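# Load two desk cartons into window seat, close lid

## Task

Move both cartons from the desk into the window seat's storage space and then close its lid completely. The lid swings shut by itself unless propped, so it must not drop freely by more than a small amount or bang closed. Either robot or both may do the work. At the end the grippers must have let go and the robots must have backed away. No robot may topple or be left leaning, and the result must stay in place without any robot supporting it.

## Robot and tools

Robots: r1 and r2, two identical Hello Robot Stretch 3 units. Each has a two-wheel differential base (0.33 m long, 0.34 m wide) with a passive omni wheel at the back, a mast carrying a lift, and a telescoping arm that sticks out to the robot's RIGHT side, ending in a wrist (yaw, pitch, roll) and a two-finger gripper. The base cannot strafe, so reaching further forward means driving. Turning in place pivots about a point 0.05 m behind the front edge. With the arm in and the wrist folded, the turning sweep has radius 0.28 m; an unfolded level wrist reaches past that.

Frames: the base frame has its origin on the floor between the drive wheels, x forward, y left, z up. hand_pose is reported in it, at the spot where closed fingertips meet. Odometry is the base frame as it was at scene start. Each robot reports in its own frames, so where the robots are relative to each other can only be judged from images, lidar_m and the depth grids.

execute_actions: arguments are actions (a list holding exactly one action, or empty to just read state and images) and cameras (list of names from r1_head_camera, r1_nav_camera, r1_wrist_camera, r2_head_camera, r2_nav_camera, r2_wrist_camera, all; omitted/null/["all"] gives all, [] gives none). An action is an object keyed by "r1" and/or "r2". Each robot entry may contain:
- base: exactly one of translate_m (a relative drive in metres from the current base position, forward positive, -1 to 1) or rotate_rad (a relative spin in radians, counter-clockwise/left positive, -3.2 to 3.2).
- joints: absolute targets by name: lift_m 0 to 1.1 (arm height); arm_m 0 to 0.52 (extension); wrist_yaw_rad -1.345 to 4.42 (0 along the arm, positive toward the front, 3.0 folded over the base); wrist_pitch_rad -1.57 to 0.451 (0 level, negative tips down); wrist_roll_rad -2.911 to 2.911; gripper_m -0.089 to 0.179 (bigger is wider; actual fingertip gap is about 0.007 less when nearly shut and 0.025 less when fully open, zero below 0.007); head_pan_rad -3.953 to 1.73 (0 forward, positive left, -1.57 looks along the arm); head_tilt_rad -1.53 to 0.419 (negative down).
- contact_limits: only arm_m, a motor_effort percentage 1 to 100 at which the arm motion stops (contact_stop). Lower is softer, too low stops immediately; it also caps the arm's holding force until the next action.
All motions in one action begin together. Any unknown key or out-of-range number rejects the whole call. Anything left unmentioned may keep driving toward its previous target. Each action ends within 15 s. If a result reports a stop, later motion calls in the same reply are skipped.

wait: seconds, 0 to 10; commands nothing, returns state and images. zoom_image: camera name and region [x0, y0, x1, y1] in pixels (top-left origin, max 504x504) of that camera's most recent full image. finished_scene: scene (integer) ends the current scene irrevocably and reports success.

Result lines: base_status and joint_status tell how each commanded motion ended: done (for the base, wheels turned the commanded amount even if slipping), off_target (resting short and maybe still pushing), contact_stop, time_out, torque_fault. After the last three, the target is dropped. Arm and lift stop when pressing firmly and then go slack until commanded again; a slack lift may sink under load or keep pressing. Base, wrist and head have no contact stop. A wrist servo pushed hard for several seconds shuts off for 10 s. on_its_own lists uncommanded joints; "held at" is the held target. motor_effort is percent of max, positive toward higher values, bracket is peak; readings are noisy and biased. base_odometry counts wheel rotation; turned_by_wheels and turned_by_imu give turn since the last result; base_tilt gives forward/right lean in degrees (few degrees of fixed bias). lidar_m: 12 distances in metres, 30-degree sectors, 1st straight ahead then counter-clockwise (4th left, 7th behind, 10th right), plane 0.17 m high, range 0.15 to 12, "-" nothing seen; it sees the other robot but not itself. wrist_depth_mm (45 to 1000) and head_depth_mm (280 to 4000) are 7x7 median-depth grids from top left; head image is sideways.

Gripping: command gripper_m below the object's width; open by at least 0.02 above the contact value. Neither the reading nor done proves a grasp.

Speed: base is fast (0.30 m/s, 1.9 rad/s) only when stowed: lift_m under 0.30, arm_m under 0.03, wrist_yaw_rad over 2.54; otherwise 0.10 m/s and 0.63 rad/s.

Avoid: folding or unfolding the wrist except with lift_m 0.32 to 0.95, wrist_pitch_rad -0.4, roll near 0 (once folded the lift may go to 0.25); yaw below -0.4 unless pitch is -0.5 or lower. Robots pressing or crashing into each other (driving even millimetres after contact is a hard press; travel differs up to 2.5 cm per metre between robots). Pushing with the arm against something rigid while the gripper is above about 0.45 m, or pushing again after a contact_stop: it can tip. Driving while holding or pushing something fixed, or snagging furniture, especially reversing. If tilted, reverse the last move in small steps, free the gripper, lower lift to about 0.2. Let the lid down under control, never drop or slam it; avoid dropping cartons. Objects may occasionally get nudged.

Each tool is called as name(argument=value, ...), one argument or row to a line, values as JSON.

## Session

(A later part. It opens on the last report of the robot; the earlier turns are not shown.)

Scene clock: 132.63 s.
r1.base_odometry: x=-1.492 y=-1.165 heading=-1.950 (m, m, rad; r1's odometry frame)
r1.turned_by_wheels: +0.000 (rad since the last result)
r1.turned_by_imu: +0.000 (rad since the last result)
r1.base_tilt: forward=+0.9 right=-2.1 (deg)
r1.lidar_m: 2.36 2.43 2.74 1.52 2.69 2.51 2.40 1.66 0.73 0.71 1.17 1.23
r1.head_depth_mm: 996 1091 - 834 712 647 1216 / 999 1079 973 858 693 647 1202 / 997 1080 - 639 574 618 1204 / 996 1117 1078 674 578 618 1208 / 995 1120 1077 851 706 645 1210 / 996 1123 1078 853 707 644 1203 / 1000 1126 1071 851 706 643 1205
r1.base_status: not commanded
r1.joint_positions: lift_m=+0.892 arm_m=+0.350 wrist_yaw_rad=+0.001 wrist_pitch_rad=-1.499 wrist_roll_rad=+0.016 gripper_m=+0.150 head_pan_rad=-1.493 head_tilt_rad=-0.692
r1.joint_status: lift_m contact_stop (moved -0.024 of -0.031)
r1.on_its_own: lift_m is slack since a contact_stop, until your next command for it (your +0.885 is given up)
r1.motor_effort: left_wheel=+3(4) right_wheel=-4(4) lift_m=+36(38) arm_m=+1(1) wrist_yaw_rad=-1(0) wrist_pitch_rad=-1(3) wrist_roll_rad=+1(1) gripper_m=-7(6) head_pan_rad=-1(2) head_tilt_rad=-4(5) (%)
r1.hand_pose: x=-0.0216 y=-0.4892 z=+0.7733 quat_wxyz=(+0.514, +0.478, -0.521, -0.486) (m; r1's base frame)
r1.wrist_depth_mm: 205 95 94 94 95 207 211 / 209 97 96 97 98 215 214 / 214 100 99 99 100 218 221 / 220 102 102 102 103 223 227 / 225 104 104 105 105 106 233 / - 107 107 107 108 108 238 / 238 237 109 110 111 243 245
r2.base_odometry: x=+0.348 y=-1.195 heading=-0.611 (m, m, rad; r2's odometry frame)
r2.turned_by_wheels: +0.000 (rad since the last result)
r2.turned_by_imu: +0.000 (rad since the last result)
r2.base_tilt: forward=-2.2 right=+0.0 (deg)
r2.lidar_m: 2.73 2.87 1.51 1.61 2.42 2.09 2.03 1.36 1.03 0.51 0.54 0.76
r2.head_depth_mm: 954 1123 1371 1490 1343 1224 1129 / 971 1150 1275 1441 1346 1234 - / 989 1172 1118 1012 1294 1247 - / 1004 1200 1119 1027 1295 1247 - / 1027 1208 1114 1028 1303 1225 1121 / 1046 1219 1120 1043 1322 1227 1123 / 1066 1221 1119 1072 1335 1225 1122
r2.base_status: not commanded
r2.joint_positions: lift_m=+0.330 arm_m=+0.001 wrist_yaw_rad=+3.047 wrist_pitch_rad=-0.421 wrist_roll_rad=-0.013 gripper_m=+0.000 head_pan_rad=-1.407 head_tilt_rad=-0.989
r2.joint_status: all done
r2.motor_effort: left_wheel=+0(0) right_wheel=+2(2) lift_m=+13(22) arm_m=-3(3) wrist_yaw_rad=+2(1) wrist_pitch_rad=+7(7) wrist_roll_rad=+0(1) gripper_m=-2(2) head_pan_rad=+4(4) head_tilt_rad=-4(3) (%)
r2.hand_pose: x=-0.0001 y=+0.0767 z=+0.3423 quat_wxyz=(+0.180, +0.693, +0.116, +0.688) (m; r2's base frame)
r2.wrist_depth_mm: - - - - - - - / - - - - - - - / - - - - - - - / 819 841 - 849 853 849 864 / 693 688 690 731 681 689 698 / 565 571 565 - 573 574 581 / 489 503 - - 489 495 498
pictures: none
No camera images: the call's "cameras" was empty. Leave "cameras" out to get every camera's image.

execute_actions(
  actions=[
    {"r1":{"joints":{"lift_m":0.913}},"r2":{"joints":{"lift_m":0.27}}},
  ],
  cameras=[],
)

execute_actions(
  actions=[
    {"r1":{"joints":{"gripper_m":0.066}},"r2":{"base":{"rotate_rad":-1.8}}},
  ],
  cameras=[],
)

execute_actions(
  actions=[
    {"r1":{"joints":{"lift_m":0.96}},"r2":{"base":{"translate_m":0.15}}},
  ],
  cameras=[],
)

execute_actions(
  actions=[
    {"r1":{"joints":{"arm_m":0.1,"head_pan_rad":1.5,"head_tilt_rad":-0.5}},"r2":{"base":{"rotate_rad":1.8},"joints":{"head_tilt_rad":-1.2}}},
  ],
  cameras=["r1_head_camera","r2_head_camera","r1_wrist_camera"],
)

Scene clock: 139.30 s.
r1.base_odometry: x=-1.492 y=-1.165 heading=-1.950 (m, m, rad; r1's odometry frame)
r1.turned_by_wheels: +0.000 (rad since the last result)
r1.turned_by_imu: +0.000 (rad since the last result)
r1.base_tilt: forward=+0.9 right=-2.1 (deg)
r1.lidar_m: 2.36 2.43 2.75 1.52 2.68 2.50 2.39 1.66 0.73 0.71 1.17 1.23
r1.head_depth_mm: 996 1059 1044 834 711 649 1209 / 996 - 1006 858 694 648 1196 / 996 - - 656 574 619 1210 / 996 1125 1077 675 578 619 1207 / 997 1123 1078 855 707 644 1207 / 997 1118 1073 850 706 644 1206 / 1001 1122 1073 849 704 643 1205
r1.base_status: not commanded
r1.joint_positions: lift_m=+0.912 arm_m=+0.350 wrist_yaw_rad=+0.001 wrist_pitch_rad=-1.497 wrist_roll_rad=+0.016 gripper_m=+0.150 head_pan_rad=-1.493 head_tilt_rad=-0.692
r1.joint_status: all done
r1.motor_effort: left_wheel=+2(3) right_wheel=-1(4) lift_m=+56(56) arm_m=+1(1) wrist_yaw_rad=-1(0) wrist_pitch_rad=-1(2) wrist_roll_rad=+1(1) gripper_m=-1(6) head_pan_rad=-2(2) head_tilt_rad=-3(5) (%)
r1.hand_pose: x=-0.0216 y=-0.4895 z=+0.7937 quat_wxyz=(+0.514, +0.478, -0.522, -0.485) (m; r1's base frame)
r1.wrist_depth_mm: 223 223 112 113 113 228 230 / 231 225 115 115 117 234 235 / 234 232 118 118 119 239 243 / 239 238 121 121 123 245 246 / 246 125 124 124 125 250 253 / 253 253 128 128 129 - 261 / 261 261 131 131 132 265 267
r2.base_odometry: x=+0.348 y=-1.195 heading=-0.611 (m, m, rad; r2's odometry frame)
r2.turned_by_wheels: +0.000 (rad since the last result)
r2.turned_by_imu: +0.000 (rad since the last result)
r2.base_tilt: forward=-2.2 right=+0.1 (deg)
r2.lidar_m: 2.72 2.87 1.51 1.61 2.41 2.09 2.03 1.36 1.03 0.51 0.54 0.77
r2.head_depth_mm: 950 1123 1373 1497 1345 1222 1120 / 968 1149 1273 1439 1343 1231 - / 987 1174 1118 1014 1289 1238 - / 1005 1200 1116 1027 1303 1255 - / 1022 1202 1118 1029 1307 1224 1121 / 1044 1223 1114 1044 1324 1224 1123 / 1068 1224 1122 1071 1331 1223 1122
r2.base_status: not commanded
r2.joint_positions: lift_m=+0.270 arm_m=+0.001 wrist_yaw_rad=+3.048 wrist_pitch_rad=-0.421 wrist_roll_rad=-0.013 gripper_m=+0.000 head_pan_rad=-1.407 head_tilt_rad=-0.989
r2.joint_status: all done
r2.motor_effort: left_wheel=-1(1) right_wheel=+1(2) lift_m=+14(14) arm_m=-3(3) wrist_yaw_rad=+2(2) wrist_pitch_rad=+7(7) wrist_roll_rad=+1(1) gripper_m=-2(3) head_pan_rad=+5(3) head_tilt_rad=-3(3) (%)
r2.hand_pose: x=-0.0002 y=+0.0768 z=+0.2823 quat_wxyz=(+0.180, +0.693, +0.116, +0.689) (m; r2's base frame)
r2.wrist_depth_mm: - - - - - - - / - - - - - - - / 989 994 992 962 994 - 999 / 739 723 - 748 733 744 742 / 588 598 596 633 589 596 608 / 500 514 - - 501 501 511 / 437 - - - 424 429 430
pictures: none
No camera images: the call's "cameras" was empty. Leave "cameras" out to get every camera's image.

Scene clock: 141.53 s.
r1.base_odometry: x=-1.492 y=-1.165 heading=-1.950 (m, m, rad; r1's odometry frame)
r1.turned_by_wheels: +0.000 (rad since the last result)
r1.turned_by_imu: +0.000 (rad since the last result)
r1.base_tilt: forward=+0.8 right=-2.1 (deg)
r1.lidar_m: 2.36 2.43 2.74 1.57 2.69 2.51 2.39 1.65 0.72 0.72 1.17 1.23
r1.head_depth_mm: 996 1064 1047 834 712 648 1208 / 999 - 1005 858 693 647 1195 / 995 - - 657 575 619 1210 / 996 1118 1076 676 578 618 1207 / 998 1118 1073 853 708 644 1201 / 996 1121 1073 853 706 643 1204 / 997 1125 1069 851 706 643 1203
r1.base_status: not commanded
r1.joint_positions: lift_m=+0.913 arm_m=+0.350 wrist_yaw_rad=+0.001 wrist_pitch_rad=-1.499 wrist_roll_rad=+0.016 gripper_m=+0.070 head_pan_rad=-1.493 head_tilt_rad=-0.692
r1.joint_status: all done
r1.motor_effort: left_wheel=+2(2) right_wheel=+0(0) lift_m=+42(57) arm_m=+1(1) wrist_yaw_rad=-1(1) wrist_pitch_rad=+0(1) wrist_roll_rad=+1(1) gripper_m=-21(98) head_pan_rad=-2(3) head_tilt_rad=-4(3) (%)
r1.hand_pose: x=-0.0216 y=-0.4891 z=+0.7942 quat_wxyz=(+0.514, +0.478, -0.521, -0.486) (m; r1's base frame)
r1.wrist_depth_mm: 224 225 114 114 115 227 229 / 229 231 116 117 118 235 236 / 236 236 119 120 121 241 242 / 242 240 123 123 124 248 249 / 251 244 126 126 128 255 254 / 256 258 129 129 131 259 261 / 260 263 133 133 134 268 269
r2.base_odometry: x=+0.348 y=-1.195 heading=-2.411 (m, m, rad; r2's odometry frame)
r2.turned_by_wheels: -1.800 (rad since the last result)
r2.turned_by_imu: -1.818 (rad since the last result)
r2.base_tilt: forward=-2.2 right=+0.0 (deg)
r2.lidar_m: 0.51 0.52 0.63 2.39 2.75 3.04 1.51 2.41 2.24 2.03 1.76 1.12
r2.head_depth_mm: 2070 1902 1672 1492 1343 1221 1124 / 2073 1908 1667 1500 1343 1228 - / 2078 1913 1676 1486 1349 1238 - / 2046 1905 1674 1491 1342 1257 - / 2044 1917 1677 1488 1345 1228 1124 / 2020 1916 1673 1489 1340 1223 1120 / 2020 1899 1677 1484 1342 1218 1120
r2.base_status: done
r2.joint_positions: lift_m=+0.270 arm_m=+0.001 wrist_yaw_rad=+3.048 wrist_pitch_rad=-0.421 wrist_roll_rad=-0.013 gripper_m=+0.000 head_pan_rad=-1.407 head_tilt_rad=-0.989
r2.joint_status: not commanded
r2.motor_effort: left_wheel=+4(15) right_wheel=-2(10) lift_m=+14(14) arm_m=-3(3) wrist_yaw_rad=+1(1) wrist_pitch_rad=+7(7) wrist_roll_rad=+1(1) gripper_m=-2(2) head_pan_rad=+3(2) head_tilt_rad=-4(4) (%)
r2.hand_pose: x=-0.0003 y=+0.0768 z=+0.2823 quat_wxyz=(+0.180, +0.693, +0.117, +0.689) (m; r2's base frame)
r2.wrist_depth_mm: - - - - - 690 507 / - - - - - 701 513 / 958 983 984 989 - 728 520 / 736 734 - 753 745 710 535 / 595 593 600 637 601 599 540 / 497 515 - - 496 504 503 / 437 - - - 426 431 431
pictures: none
No camera images: the call's "cameras" was empty. Leave "cameras" out to get every camera's image.

Scene clock: 143.60 s.
r1.base_odometry: x=-1.492 y=-1.165 heading=-1.950 (m, m, rad; r1's odometry frame)
r1.turned_by_wheels: +0.000 (rad since the last result)
r1.turned_by_imu: +0.000 (rad since the last result)
r1.base_tilt: forward=+1.0 right=-2.2 (deg)
r1.lidar_m: 2.36 2.43 2.75 1.71 2.69 2.51 2.39 1.66 0.73 0.71 1.17 1.23
r1.head_depth_mm: 967 - 1119 859 710 648 1214 / 968 - 1080 882 693 647 1195 / 981 - - 614 546 632 1207 / 994 1117 1114 615 552 631 1207 / 996 1118 1075 855 707 644 1208 / 998 1120 1075 853 706 644 1202 / 995 1120 1069 850 704 642 1204
r1.base_status: not commanded
r1.joint_positions: lift_m=+0.959 arm_m=+0.350 wrist_yaw_rad=+0.001 wrist_pitch_rad=-1.494 wrist_roll_rad=+0.017 gripper_m=+0.073 head_pan_rad=-1.493 head_tilt_rad=-0.692
r1.joint_status: all done
r1.on_its_own: gripper_m is held at +0.072, not at your +0.066, by its stall guard, which is not easing now
r1.motor_effort: left_wheel=+2(2) right_wheel=-1(1) lift_m=+70(72) arm_m=+1(1) wrist_yaw_rad=-1(0) wrist_pitch_rad=-3(5) wrist_roll_rad=+1(1) gripper_m=-18(21) head_pan_rad=-2(3) head_tilt_rad=-5(3) (%)
r1.hand_pose: x=-0.0216 y=-0.4905 z=+0.8402 quat_wxyz=(+0.515, +0.476, -0.523, -0.485) (m; r1's base frame)
r1.wrist_depth_mm: 266 267 117 117 118 272 270 / 270 273 120 121 122 278 279 / 282 277 124 124 125 288 287 / 287 287 127 127 129 296 294 / 295 290 131 132 132 297 303 / 302 303 135 135 136 - 313 / - - 139 139 141 - -
r2.base_odometry: x=+0.236 y=-1.296 heading=-2.411 (m, m, rad; r2's odometry frame)
r2.turned_by_wheels: +0.000 (rad since the last result)
r2.turned_by_imu: +0.001 (rad since the last result)
r2.base_tilt: forward=-2.2 right=+0.1 (deg)
r2.lidar_m: 0.37 0.37 0.45 2.04 2.77 3.17 1.66 2.54 2.22 2.01 1.50 0.95
r2.head_depth_mm: 2050 1900 1672 1482 1345 1225 1120 / 2044 1901 1671 1494 1342 1234 - / 2048 1893 1674 1496 1345 1238 - / 2015 1900 1668 1485 1343 1261 - / 2012 1900 1665 1484 1347 1220 1120 / 2013 1907 1674 1488 1346 1224 1128 / 1993 1904 1669 1487 1343 1219 1124
r2.base_status: done
r2.joint_positions: lift_m=+0.270 arm_m=+0.001 wrist_yaw_rad=+3.048 wrist_pitch_rad=-0.421 wrist_roll_rad=-0.013 gripper_m=+0.000 head_pan_rad=-1.406 head_tilt_rad=-0.989
r2.joint_status: not commanded
r2.motor_effort: left_wheel=+3(15) right_wheel=-2(8) lift_m=+14(14) arm_m=-3(3) wrist_yaw_rad=+0(1) wrist_pitch_rad=+6(6) wrist_roll_rad=+0(1) gripper_m=-3(3) head_pan_rad=+4(2) head_tilt_rad=-3(3) (%)
r2.hand_pose: x=-0.0004 y=+0.0768 z=+0.2824 quat_wxyz=(+0.179, +0.693, +0.117, +0.689) (m; r2's base frame)
r2.wrist_depth_mm: - - - - 780 499 371 / - - - - 811 508 374 / 998 981 - 980 840 525 379 / 732 727 - 737 734 531 387 / 589 596 594 633 594 550 394 / 498 512 - - 492 495 398 / 443 - - - 430 428 406
pictures: none
No camera images: the call's "cameras" was empty. Leave "cameras" out to get every camera's image.

Scene clock: 146.67 s.
r1.base_odometry: x=-1.492 y=-1.165 heading=-1.950 (m, m, rad; r1's odometry frame)
r1.turned_by_wheels: +0.000 (rad since the last result)
r1.turned_by_imu: +0.000 (rad since the last result)
r1.base_tilt: forward=+0.9 right=-2.1 (deg)
r1.lidar_m: 2.36 2.42 2.75 1.67 2.69 2.50 2.40 1.66 0.72 0.71 1.17 1.23
r1.head_depth_mm: 2427 2677 2976 2558 1964 1576 1329 / 2384 2606 2932 2559 1957 1578 1331 / 2277 2563 2747 2051 1953 1578 1324 / 2310 2523 2621 2337 1940 1580 1323 / 2287 2486 2474 2403 1955 1572 1326 / 2258 2450 2460 2370 1939 1580 1325 / 2224 2412 2545 2334 1946 1599 1331
r1.base_status: not commanded
r1.joint_positions: lift_m=+0.959 arm_m=+0.100 wrist_yaw_rad=+0.001 wrist_pitch_rad=-1.493 wrist_roll_rad=+0.017 gripper_m=+0.073 head_pan_rad=+1.493 head_tilt_rad=-0.507
r1.joint_status: all done
r1.on_its_own: gripper_m is held at +0.072, not at your +0.066, by its stall guard, which is not easing now
r1.motor_effort: left_wheel=+2(2) right_wheel=-1(1) lift_m=+69(69) arm_m=-4(4) wrist_yaw_rad=-1(0) wrist_pitch_rad=-4(4) wrist_roll_rad=+1(1) gripper_m=-19(18) head_pan_rad=+3(40) head_tilt_rad=+4(23) (%)
r1.hand_pose: x=-0.0216 y=-0.2411 z=+0.8402 quat_wxyz=(+0.515, +0.476, -0.523, -0.484) (m; r1's base frame)
r1.wrist_depth_mm: 266 266 118 117 119 276 275 / 980 999 120 120 122 - 972 / - - 124 124 125 - - / - - 127 128 128 - - / - - 131 131 132 - - / - - 136 136 137 - - / - - 139 139 140 - -
r2.base_odometry: x=+0.236 y=-1.296 heading=-0.611 (m, m, rad; r2's odometry frame)
r2.turned_by_wheels: +1.800 (rad since the last result)
r2.turned_by_imu: +1.818 (rad since the last result)
r2.base_tilt: forward=-2.1 right=+0.1 (deg)
r2.lidar_m: 2.75 2.89 1.66 1.76 2.73 2.05 2.00 1.16 0.88 0.37 0.39 0.55
r2.head_depth_mm: 927 1150 1414 1350 1276 1196 - / 948 1140 1429 1360 1279 - - / 971 1038 965 1143 1290 - - / 989 1034 966 1026 1290 - 1110 / 1014 1035 962 1089 1269 1198 1130 / 1034 1032 960 1158 1271 1190 1126 / 1063 1032 958 1236 1264 1193 1126
r2.base_status: done
r2.joint_positions: lift_m=+0.270 arm_m=+0.001 wrist_yaw_rad=+3.048 wrist_pitch_rad=-0.421 wrist_roll_rad=-0.013 gripper_m=+0.000 head_pan_rad=-1.406 head_tilt_rad=-1.185
r2.joint_status: all done
r2.motor_effort: left_wheel=-3(11) right_wheel=+3(13) lift_m=+14(14) arm_m=-3(3) wrist_yaw_rad=+1(1) wrist_pitch_rad=+7(7) wrist_roll_rad=+1(1) gripper_m=-2(3) head_pan_rad=+4(3) head_tilt_rad=-4(16) (%)
r2.hand_pose: x=-0.0004 y=+0.0768 z=+0.2824 quat_wxyz=(+0.179, +0.693, +0.117, +0.689) (m; r2's base frame)
r2.wrist_depth_mm: - - - - - - - / - - - - - - - / 971 971 - 991 - 999 999 / 733 731 - 733 752 760 743 / 591 596 600 645 596 600 604 / 493 512 - - 498 503 505 / 438 - - - 429 427 433
pictures: r1_head_camera (sideways: a quarter turn clockwise sets it upright), r1_wrist_camera, r2_head_camera (sideways: a quarter turn clockwise sets it upright)
camera_calibration (this result's frames):
r1_head_camera: T_world_to_cam=[[-0.0782751, -0.51577, -0.853144, 1.1294], [-0.990346, 0.138433, 0.00717353, 0.0000273506], [0.114403, 0.845469, -0.521626, 0.63338], [0, 0, 0, 1]] pos_world=[0.0159708, 0.0470061, 1.29393]
r1_wrist_camera: T_world_to_cam=[[-0.999809, 0.00148216, 0.0195121, -0.0391083], [0.00387699, 0.992365, 0.123278, 0.160958], [-0.0191804, 0.12333, -0.99218, 1.02882], [0, 0, 0, 1]] pos_world=[-0.0199917, -0.286554, 1.00169]
r2_head_camera: T_world_to_cam=[[-0.144357, 0.934055, -0.326654, 0.443498], [0.988854, 0.148334, -0.0128443, 0.00917004], [0.0364567, -0.324867, -0.945057, 1.18744], [0, 0, 0, 1]] pos_world=[0.0116642, -0.0298528, 1.26718]
Images, in order (width x height): r1_head_camera 896x504, r1_wrist_camera 644x364, r2_head_camera 896x504.

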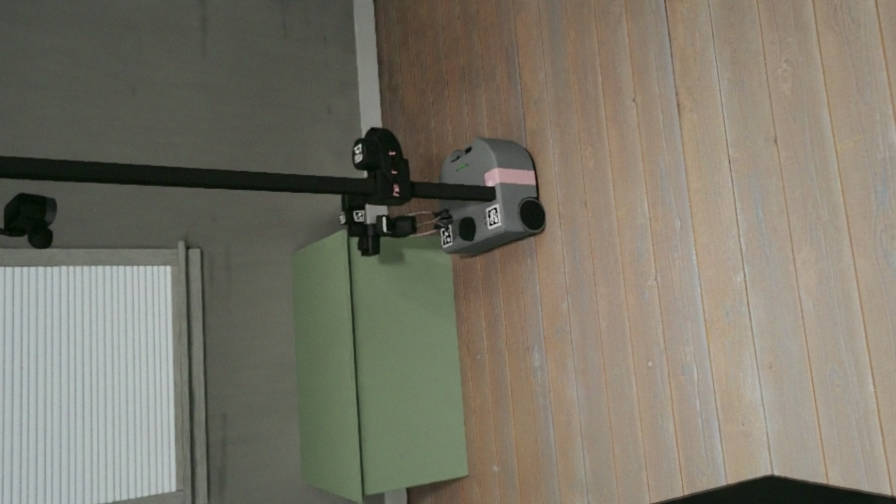

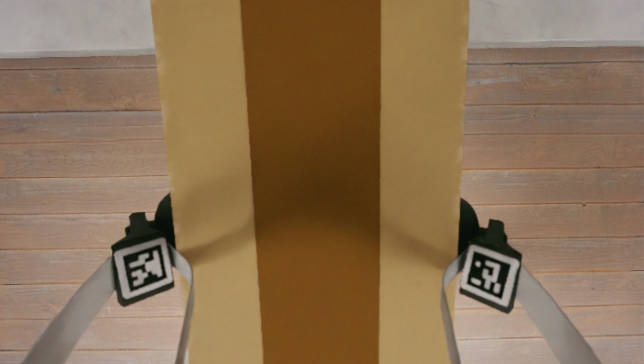

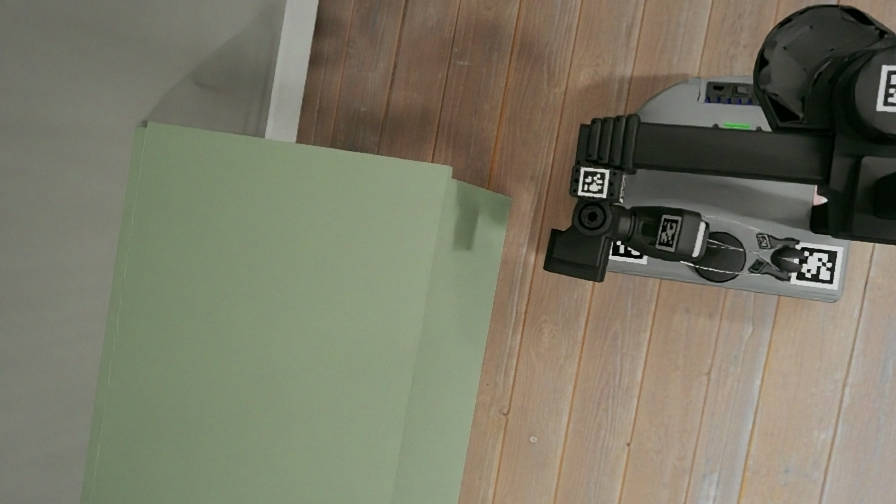

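execute_actions(
  actions=[
    {"r1":{"base":{"rotate_rad":1.76},"joints":{"head_pan_rad":-0.2}},"r2":{"joints":{"wrist_pitch_rad":0,"wrist_yaw_rad":3.14,"lift_m":0.2,"arm_m":0.08}}},
  ],
  cameras=[],
)

execute_actions(
  actions=[
    {"r1":{"base":{"translate_m":1.0},"joints":{"lift_m":0.75,"head_pan_rad":-0.6,"head_tilt_rad":-0.65}},"r2":{"joints":{"arm_m":0.19},"contact_limits":{"arm_m":12}}},
  ],
  cameras=["r1_head_camera","r2_head_camera"],
)

Scene clock: 158.47 s.
r1.base_odometry: x=-1.492 y=-1.165 heading=-0.190 (m, m, rad; r1's odometry frame)
r1.turned_by_wheels: +1.760 (rad since the last result)
r1.turned_by_imu: +1.777 (rad since the last result)
r1.base_tilt: forward=+0.9 right=-2.1 (deg)
r1.lidar_m: 2.13 2.86 2.41 2.39 1.43 0.71 1.14 1.24 1.23 2.36 2.59 1.66
r1.head_depth_mm: 2368 2575 2848 2565 1953 1571 1332 / 2297 2542 2798 2036 1946 1572 1325 / 2334 2543 2715 2102 1944 1575 1336 / 2314 2503 2476 2405 1943 1576 1324 / 2273 2478 2461 2382 1933 1571 1321 / 2252 2455 2469 2363 1948 1578 1322 / 2249 2458 2662 2516 1953 1574 1329
r1.base_status: done
r1.joint_positions: lift_m=+0.959 arm_m=+0.100 wrist_yaw_rad=+0.001 wrist_pitch_rad=-1.493 wrist_roll_rad=+0.017 gripper_m=+0.073 head_pan_rad=-0.193 head_tilt_rad=-0.507
r1.joint_status: all done
r1.on_its_own: gripper_m is held at +0.072, not at your +0.066, by its stall guard, which is not easing now
r1.motor_effort: left_wheel=+0(4) right_wheel=+2(8) lift_m=+69(69) arm_m=-4(3) wrist_yaw_rad=+0(1) wrist_pitch_rad=-4(4) wrist_roll_rad=+1(1) gripper_m=-17(17) head_pan_rad=-3(38) head_tilt_rad=+5(4) (%)
r1.hand_pose: x=-0.0216 y=-0.2411 z=+0.8402 quat_wxyz=(+0.515, +0.476, -0.523, -0.484) (m; r1's base frame)
r1.wrist_depth_mm: 972 987 117 117 119 985 - / 983 - 121 120 122 986 - / - 999 124 124 125 - - / - - 127 128 129 - - / - - 131 132 132 - - / - - 135 135 137 - - / - - 139 139 141 - -
r2.base_odometry: x=+0.236 y=-1.296 heading=-0.611 (m, m, rad; r2's odometry frame)
r2.turned_by_wheels: +0.000 (rad since the last result)
r2.turned_by_imu: -0.001 (rad since the last result)
r2.base_tilt: forward=-2.2 right=+0.1 (deg)
r2.lidar_m: 2.75 2.89 1.78 1.76 2.72 2.05 2.01 1.16 0.88 0.37 0.39 0.55
r2.head_depth_mm: 933 1148 1420 1357 1269 1199 1128 / 951 1143 1414 1356 1270 - - / 972 1035 962 1144 - - - / 996 1033 962 1020 1274 - 1108 / 1013 1036 965 1087 1267 1196 1127 / 1038 1035 960 1157 1257 1194 1126 / 1061 1032 959 1233 1265 1190 1131
r2.base_status: not commanded
r2.joint_positions: lift_m=+0.200 arm_m=+0.080 wrist_yaw_rad=+3.138 wrist_pitch_rad=-0.025 wrist_roll_rad=-0.013 gripper_m=+0.000 head_pan_rad=-1.406 head_tilt_rad=-1.185
r2.joint_status: all done
r2.motor_effort: left_wheel=-3(3) right_wheel=+3(3) lift_m=+14(15) arm_m=+4(6) wrist_yaw_rad=+1(3) wrist_pitch_rad=+8(8) wrist_roll_rad=+0(0) gripper_m=-3(3) head_pan_rad=+4(3) head_tilt_rad=-4(5) (%)
r2.hand_pose: x=-0.0203 y=+0.0310 z=+0.3085 quat_wxyz=(+0.011, +0.702, +0.008, +0.712) (m; r2's base frame)
r2.wrist_depth_mm: - - - - - - - / - - - - - - - / - - - - - - - / - - - - - - - / - - - - - - - / 730 724 744 - 782 776 806 / 567 574 593 598 586 602 601
pictures: none
No camera images: the call's "cameras" was empty. Leave "cameras" out to get every camera's image.

Scene clock: 169.73 s.
r1.base_odometry: x=-0.510 y=-1.353 heading=-0.190 (m, m, rad; r1's odometry frame)
r1.turned_by_wheels: +0.000 (rad since the last result)
r1.turned_by_imu: +0.005 (rad since the last result)
r1.base_tilt: forward=+0.7 right=-2.1 (deg)
r1.lidar_m: 1.14 1.78 2.26 2.24 2.46 2.14 1.68 2.04 2.53 2.51 0.84 0.89
r1.head_depth_mm: 709 2061 2451 2106 1693 1430 1239 / 1790 1986 2154 1175 1177 1369 1239 / 1693 1905 2169 2102 1441 1337 1237 / 1624 1805 2052 1494 1558 1431 1230 / 1543 1710 1855 1521 1647 1422 1232 / 1475 1626 1736 1480 1604 1430 1237 / 1409 1540 1679 1425 1531 1413 1227
r1.base_status: done
r1.joint_positions: lift_m=+0.750 arm_m=+0.100 wrist_yaw_rad=+0.001 wrist_pitch_rad=-1.493 wrist_roll_rad=+0.017 gripper_m=+0.073 head_pan_rad=-0.593 head_tilt_rad=-0.642
r1.joint_status: all done
r1.on_its_own: gripper_m is held at +0.072, not at your +0.066, by its stall guard, which is not easing now
r1.motor_effort: left_wheel=-1(2) right_wheel=+2(7) lift_m=+29(60) arm_m=-4(4) wrist_yaw_rad=-1(1) wrist_pitch_rad=-4(4) wrist_roll_rad=+1(1) gripper_m=-17(19) head_pan_rad=-2(24) head_tilt_rad=-3(21) (%)
r1.hand_pose: x=-0.0216 y=-0.2411 z=+0.6316 quat_wxyz=(+0.515, +0.476, -0.523, -0.484) (m; r1's base frame)
r1.wrist_depth_mm: 752 762 117 117 118 778 796 / 785 792 121 120 121 803 807 / 812 807 124 124 125 832 832 / 839 811 127 127 128 833 839 / 832 844 131 131 133 850 845 / 846 894 134 135 136 - 891 / 929 900 140 139 140 924 931
r2.base_odometry: x=+0.236 y=-1.296 heading=-0.611 (m, m, rad; r2's odometry frame)
r2.turned_by_wheels: +0.000 (rad since the last result)
r2.turned_by_imu: -0.001 (rad since the last result)
r2.base_tilt: forward=-2.2 right=+0.1 (deg)
r2.lidar_m: 2.75 2.89 0.89 2.51 2.73 2.05 2.01 1.16 0.88 0.37 0.39 0.55
r2.head_depth_mm: 929 1152 1412 1350 1273 1195 1125 / 953 1137 1417 1349 1270 - - / 970 1037 964 927 1279 - - / 994 1033 962 926 1276 - 1114 / 1014 1033 965 1087 1269 1189 1124 / 1038 1032 960 1155 1271 1189 1126 / 1061 1036 960 1230 1261 1186 1128
r2.base_status: not commanded
r2.joint_positions: lift_m=+0.200 arm_m=+0.171 wrist_yaw_rad=+3.148 wrist_pitch_rad=-0.025 wrist_roll_rad=-0.013 gripper_m=+0.000 head_pan_rad=-1.406 head_tilt_rad=-1.186
r2.joint_status: arm_m contact_stop (moved +0.092 of +0.110)
r2.on_its_own: arm_m is slack since a contact_stop, until your next command for it (your +0.190 is given up)
r2.motor_effort: left_wheel=-2(5) right_wheel=+3(8) lift_m=+14(15) arm_m=+1(13) wrist_yaw_rad=-5(8) wrist_pitch_rad=+8(9) wrist_roll_rad=+1(1) gripper_m=-3(3) head_pan_rad=+4(5) head_tilt_rad=-4(4) (%)
r2.contact_limits: arm_m 12 (drawing in: default 18, maximum 30; extending or still: default 26, maximum 43)
r2.hand_pose: x=-0.0228 y=-0.0606 z=+0.3086 quat_wxyz=(+0.007, +0.702, +0.011, +0.712) (m; r2's base frame)
r2.wrist_depth_mm: - - - - - 849 - / - - - - - - - / - - - - - - - / - - - - - - - / - - - - - 924 925 / 729 737 806 - 791 794 809 / 562 595 - - 589 592 603
pictures: r1_head_camera (sideways: a quarter turn clockwise sets it upright), r2_head_camera (sideways: a quarter turn clockwise sets it upright)
camera_calibration (this result's frames):
r1_head_camera: T_world_to_cam=[[-0.501314, 0.383479, -0.775647, 1.03095], [0.608614, 0.793466, -0.00106877, 0.00100476], [0.615039, -0.472605, -0.631166, 0.772834], [0, 0, 0, 1]] pos_world=[0.040895, -0.0308999, 1.28744]
r2_head_camera: T_world_to_cam=[[-0.144382, 0.934206, -0.326211, 0.442921], [0.988853, 0.14834, -0.0128515, 0.00917948], [0.0363843, -0.32443, -0.94521, 1.18763], [0, 0, 0, 1]] pos_world=[0.0116616, -0.0298368, 1.26717]
Images, in order (width x height): r1_head_camera 896x504, r2_head_camera 896x504.

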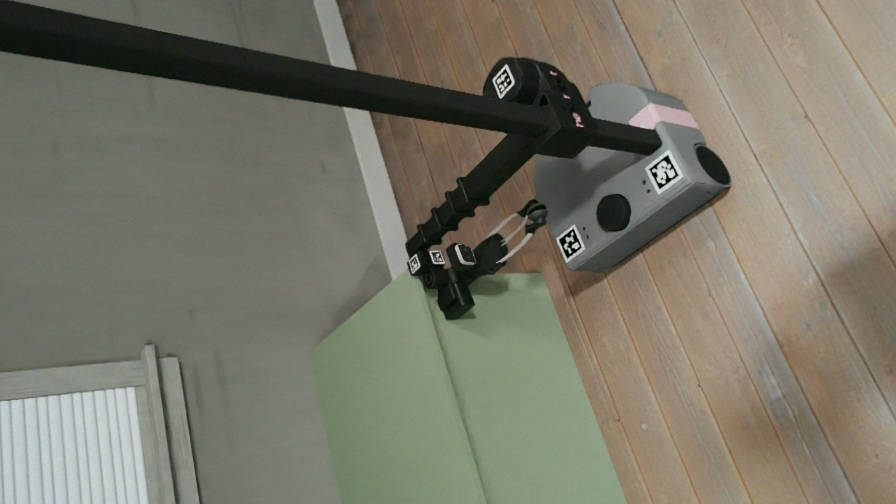

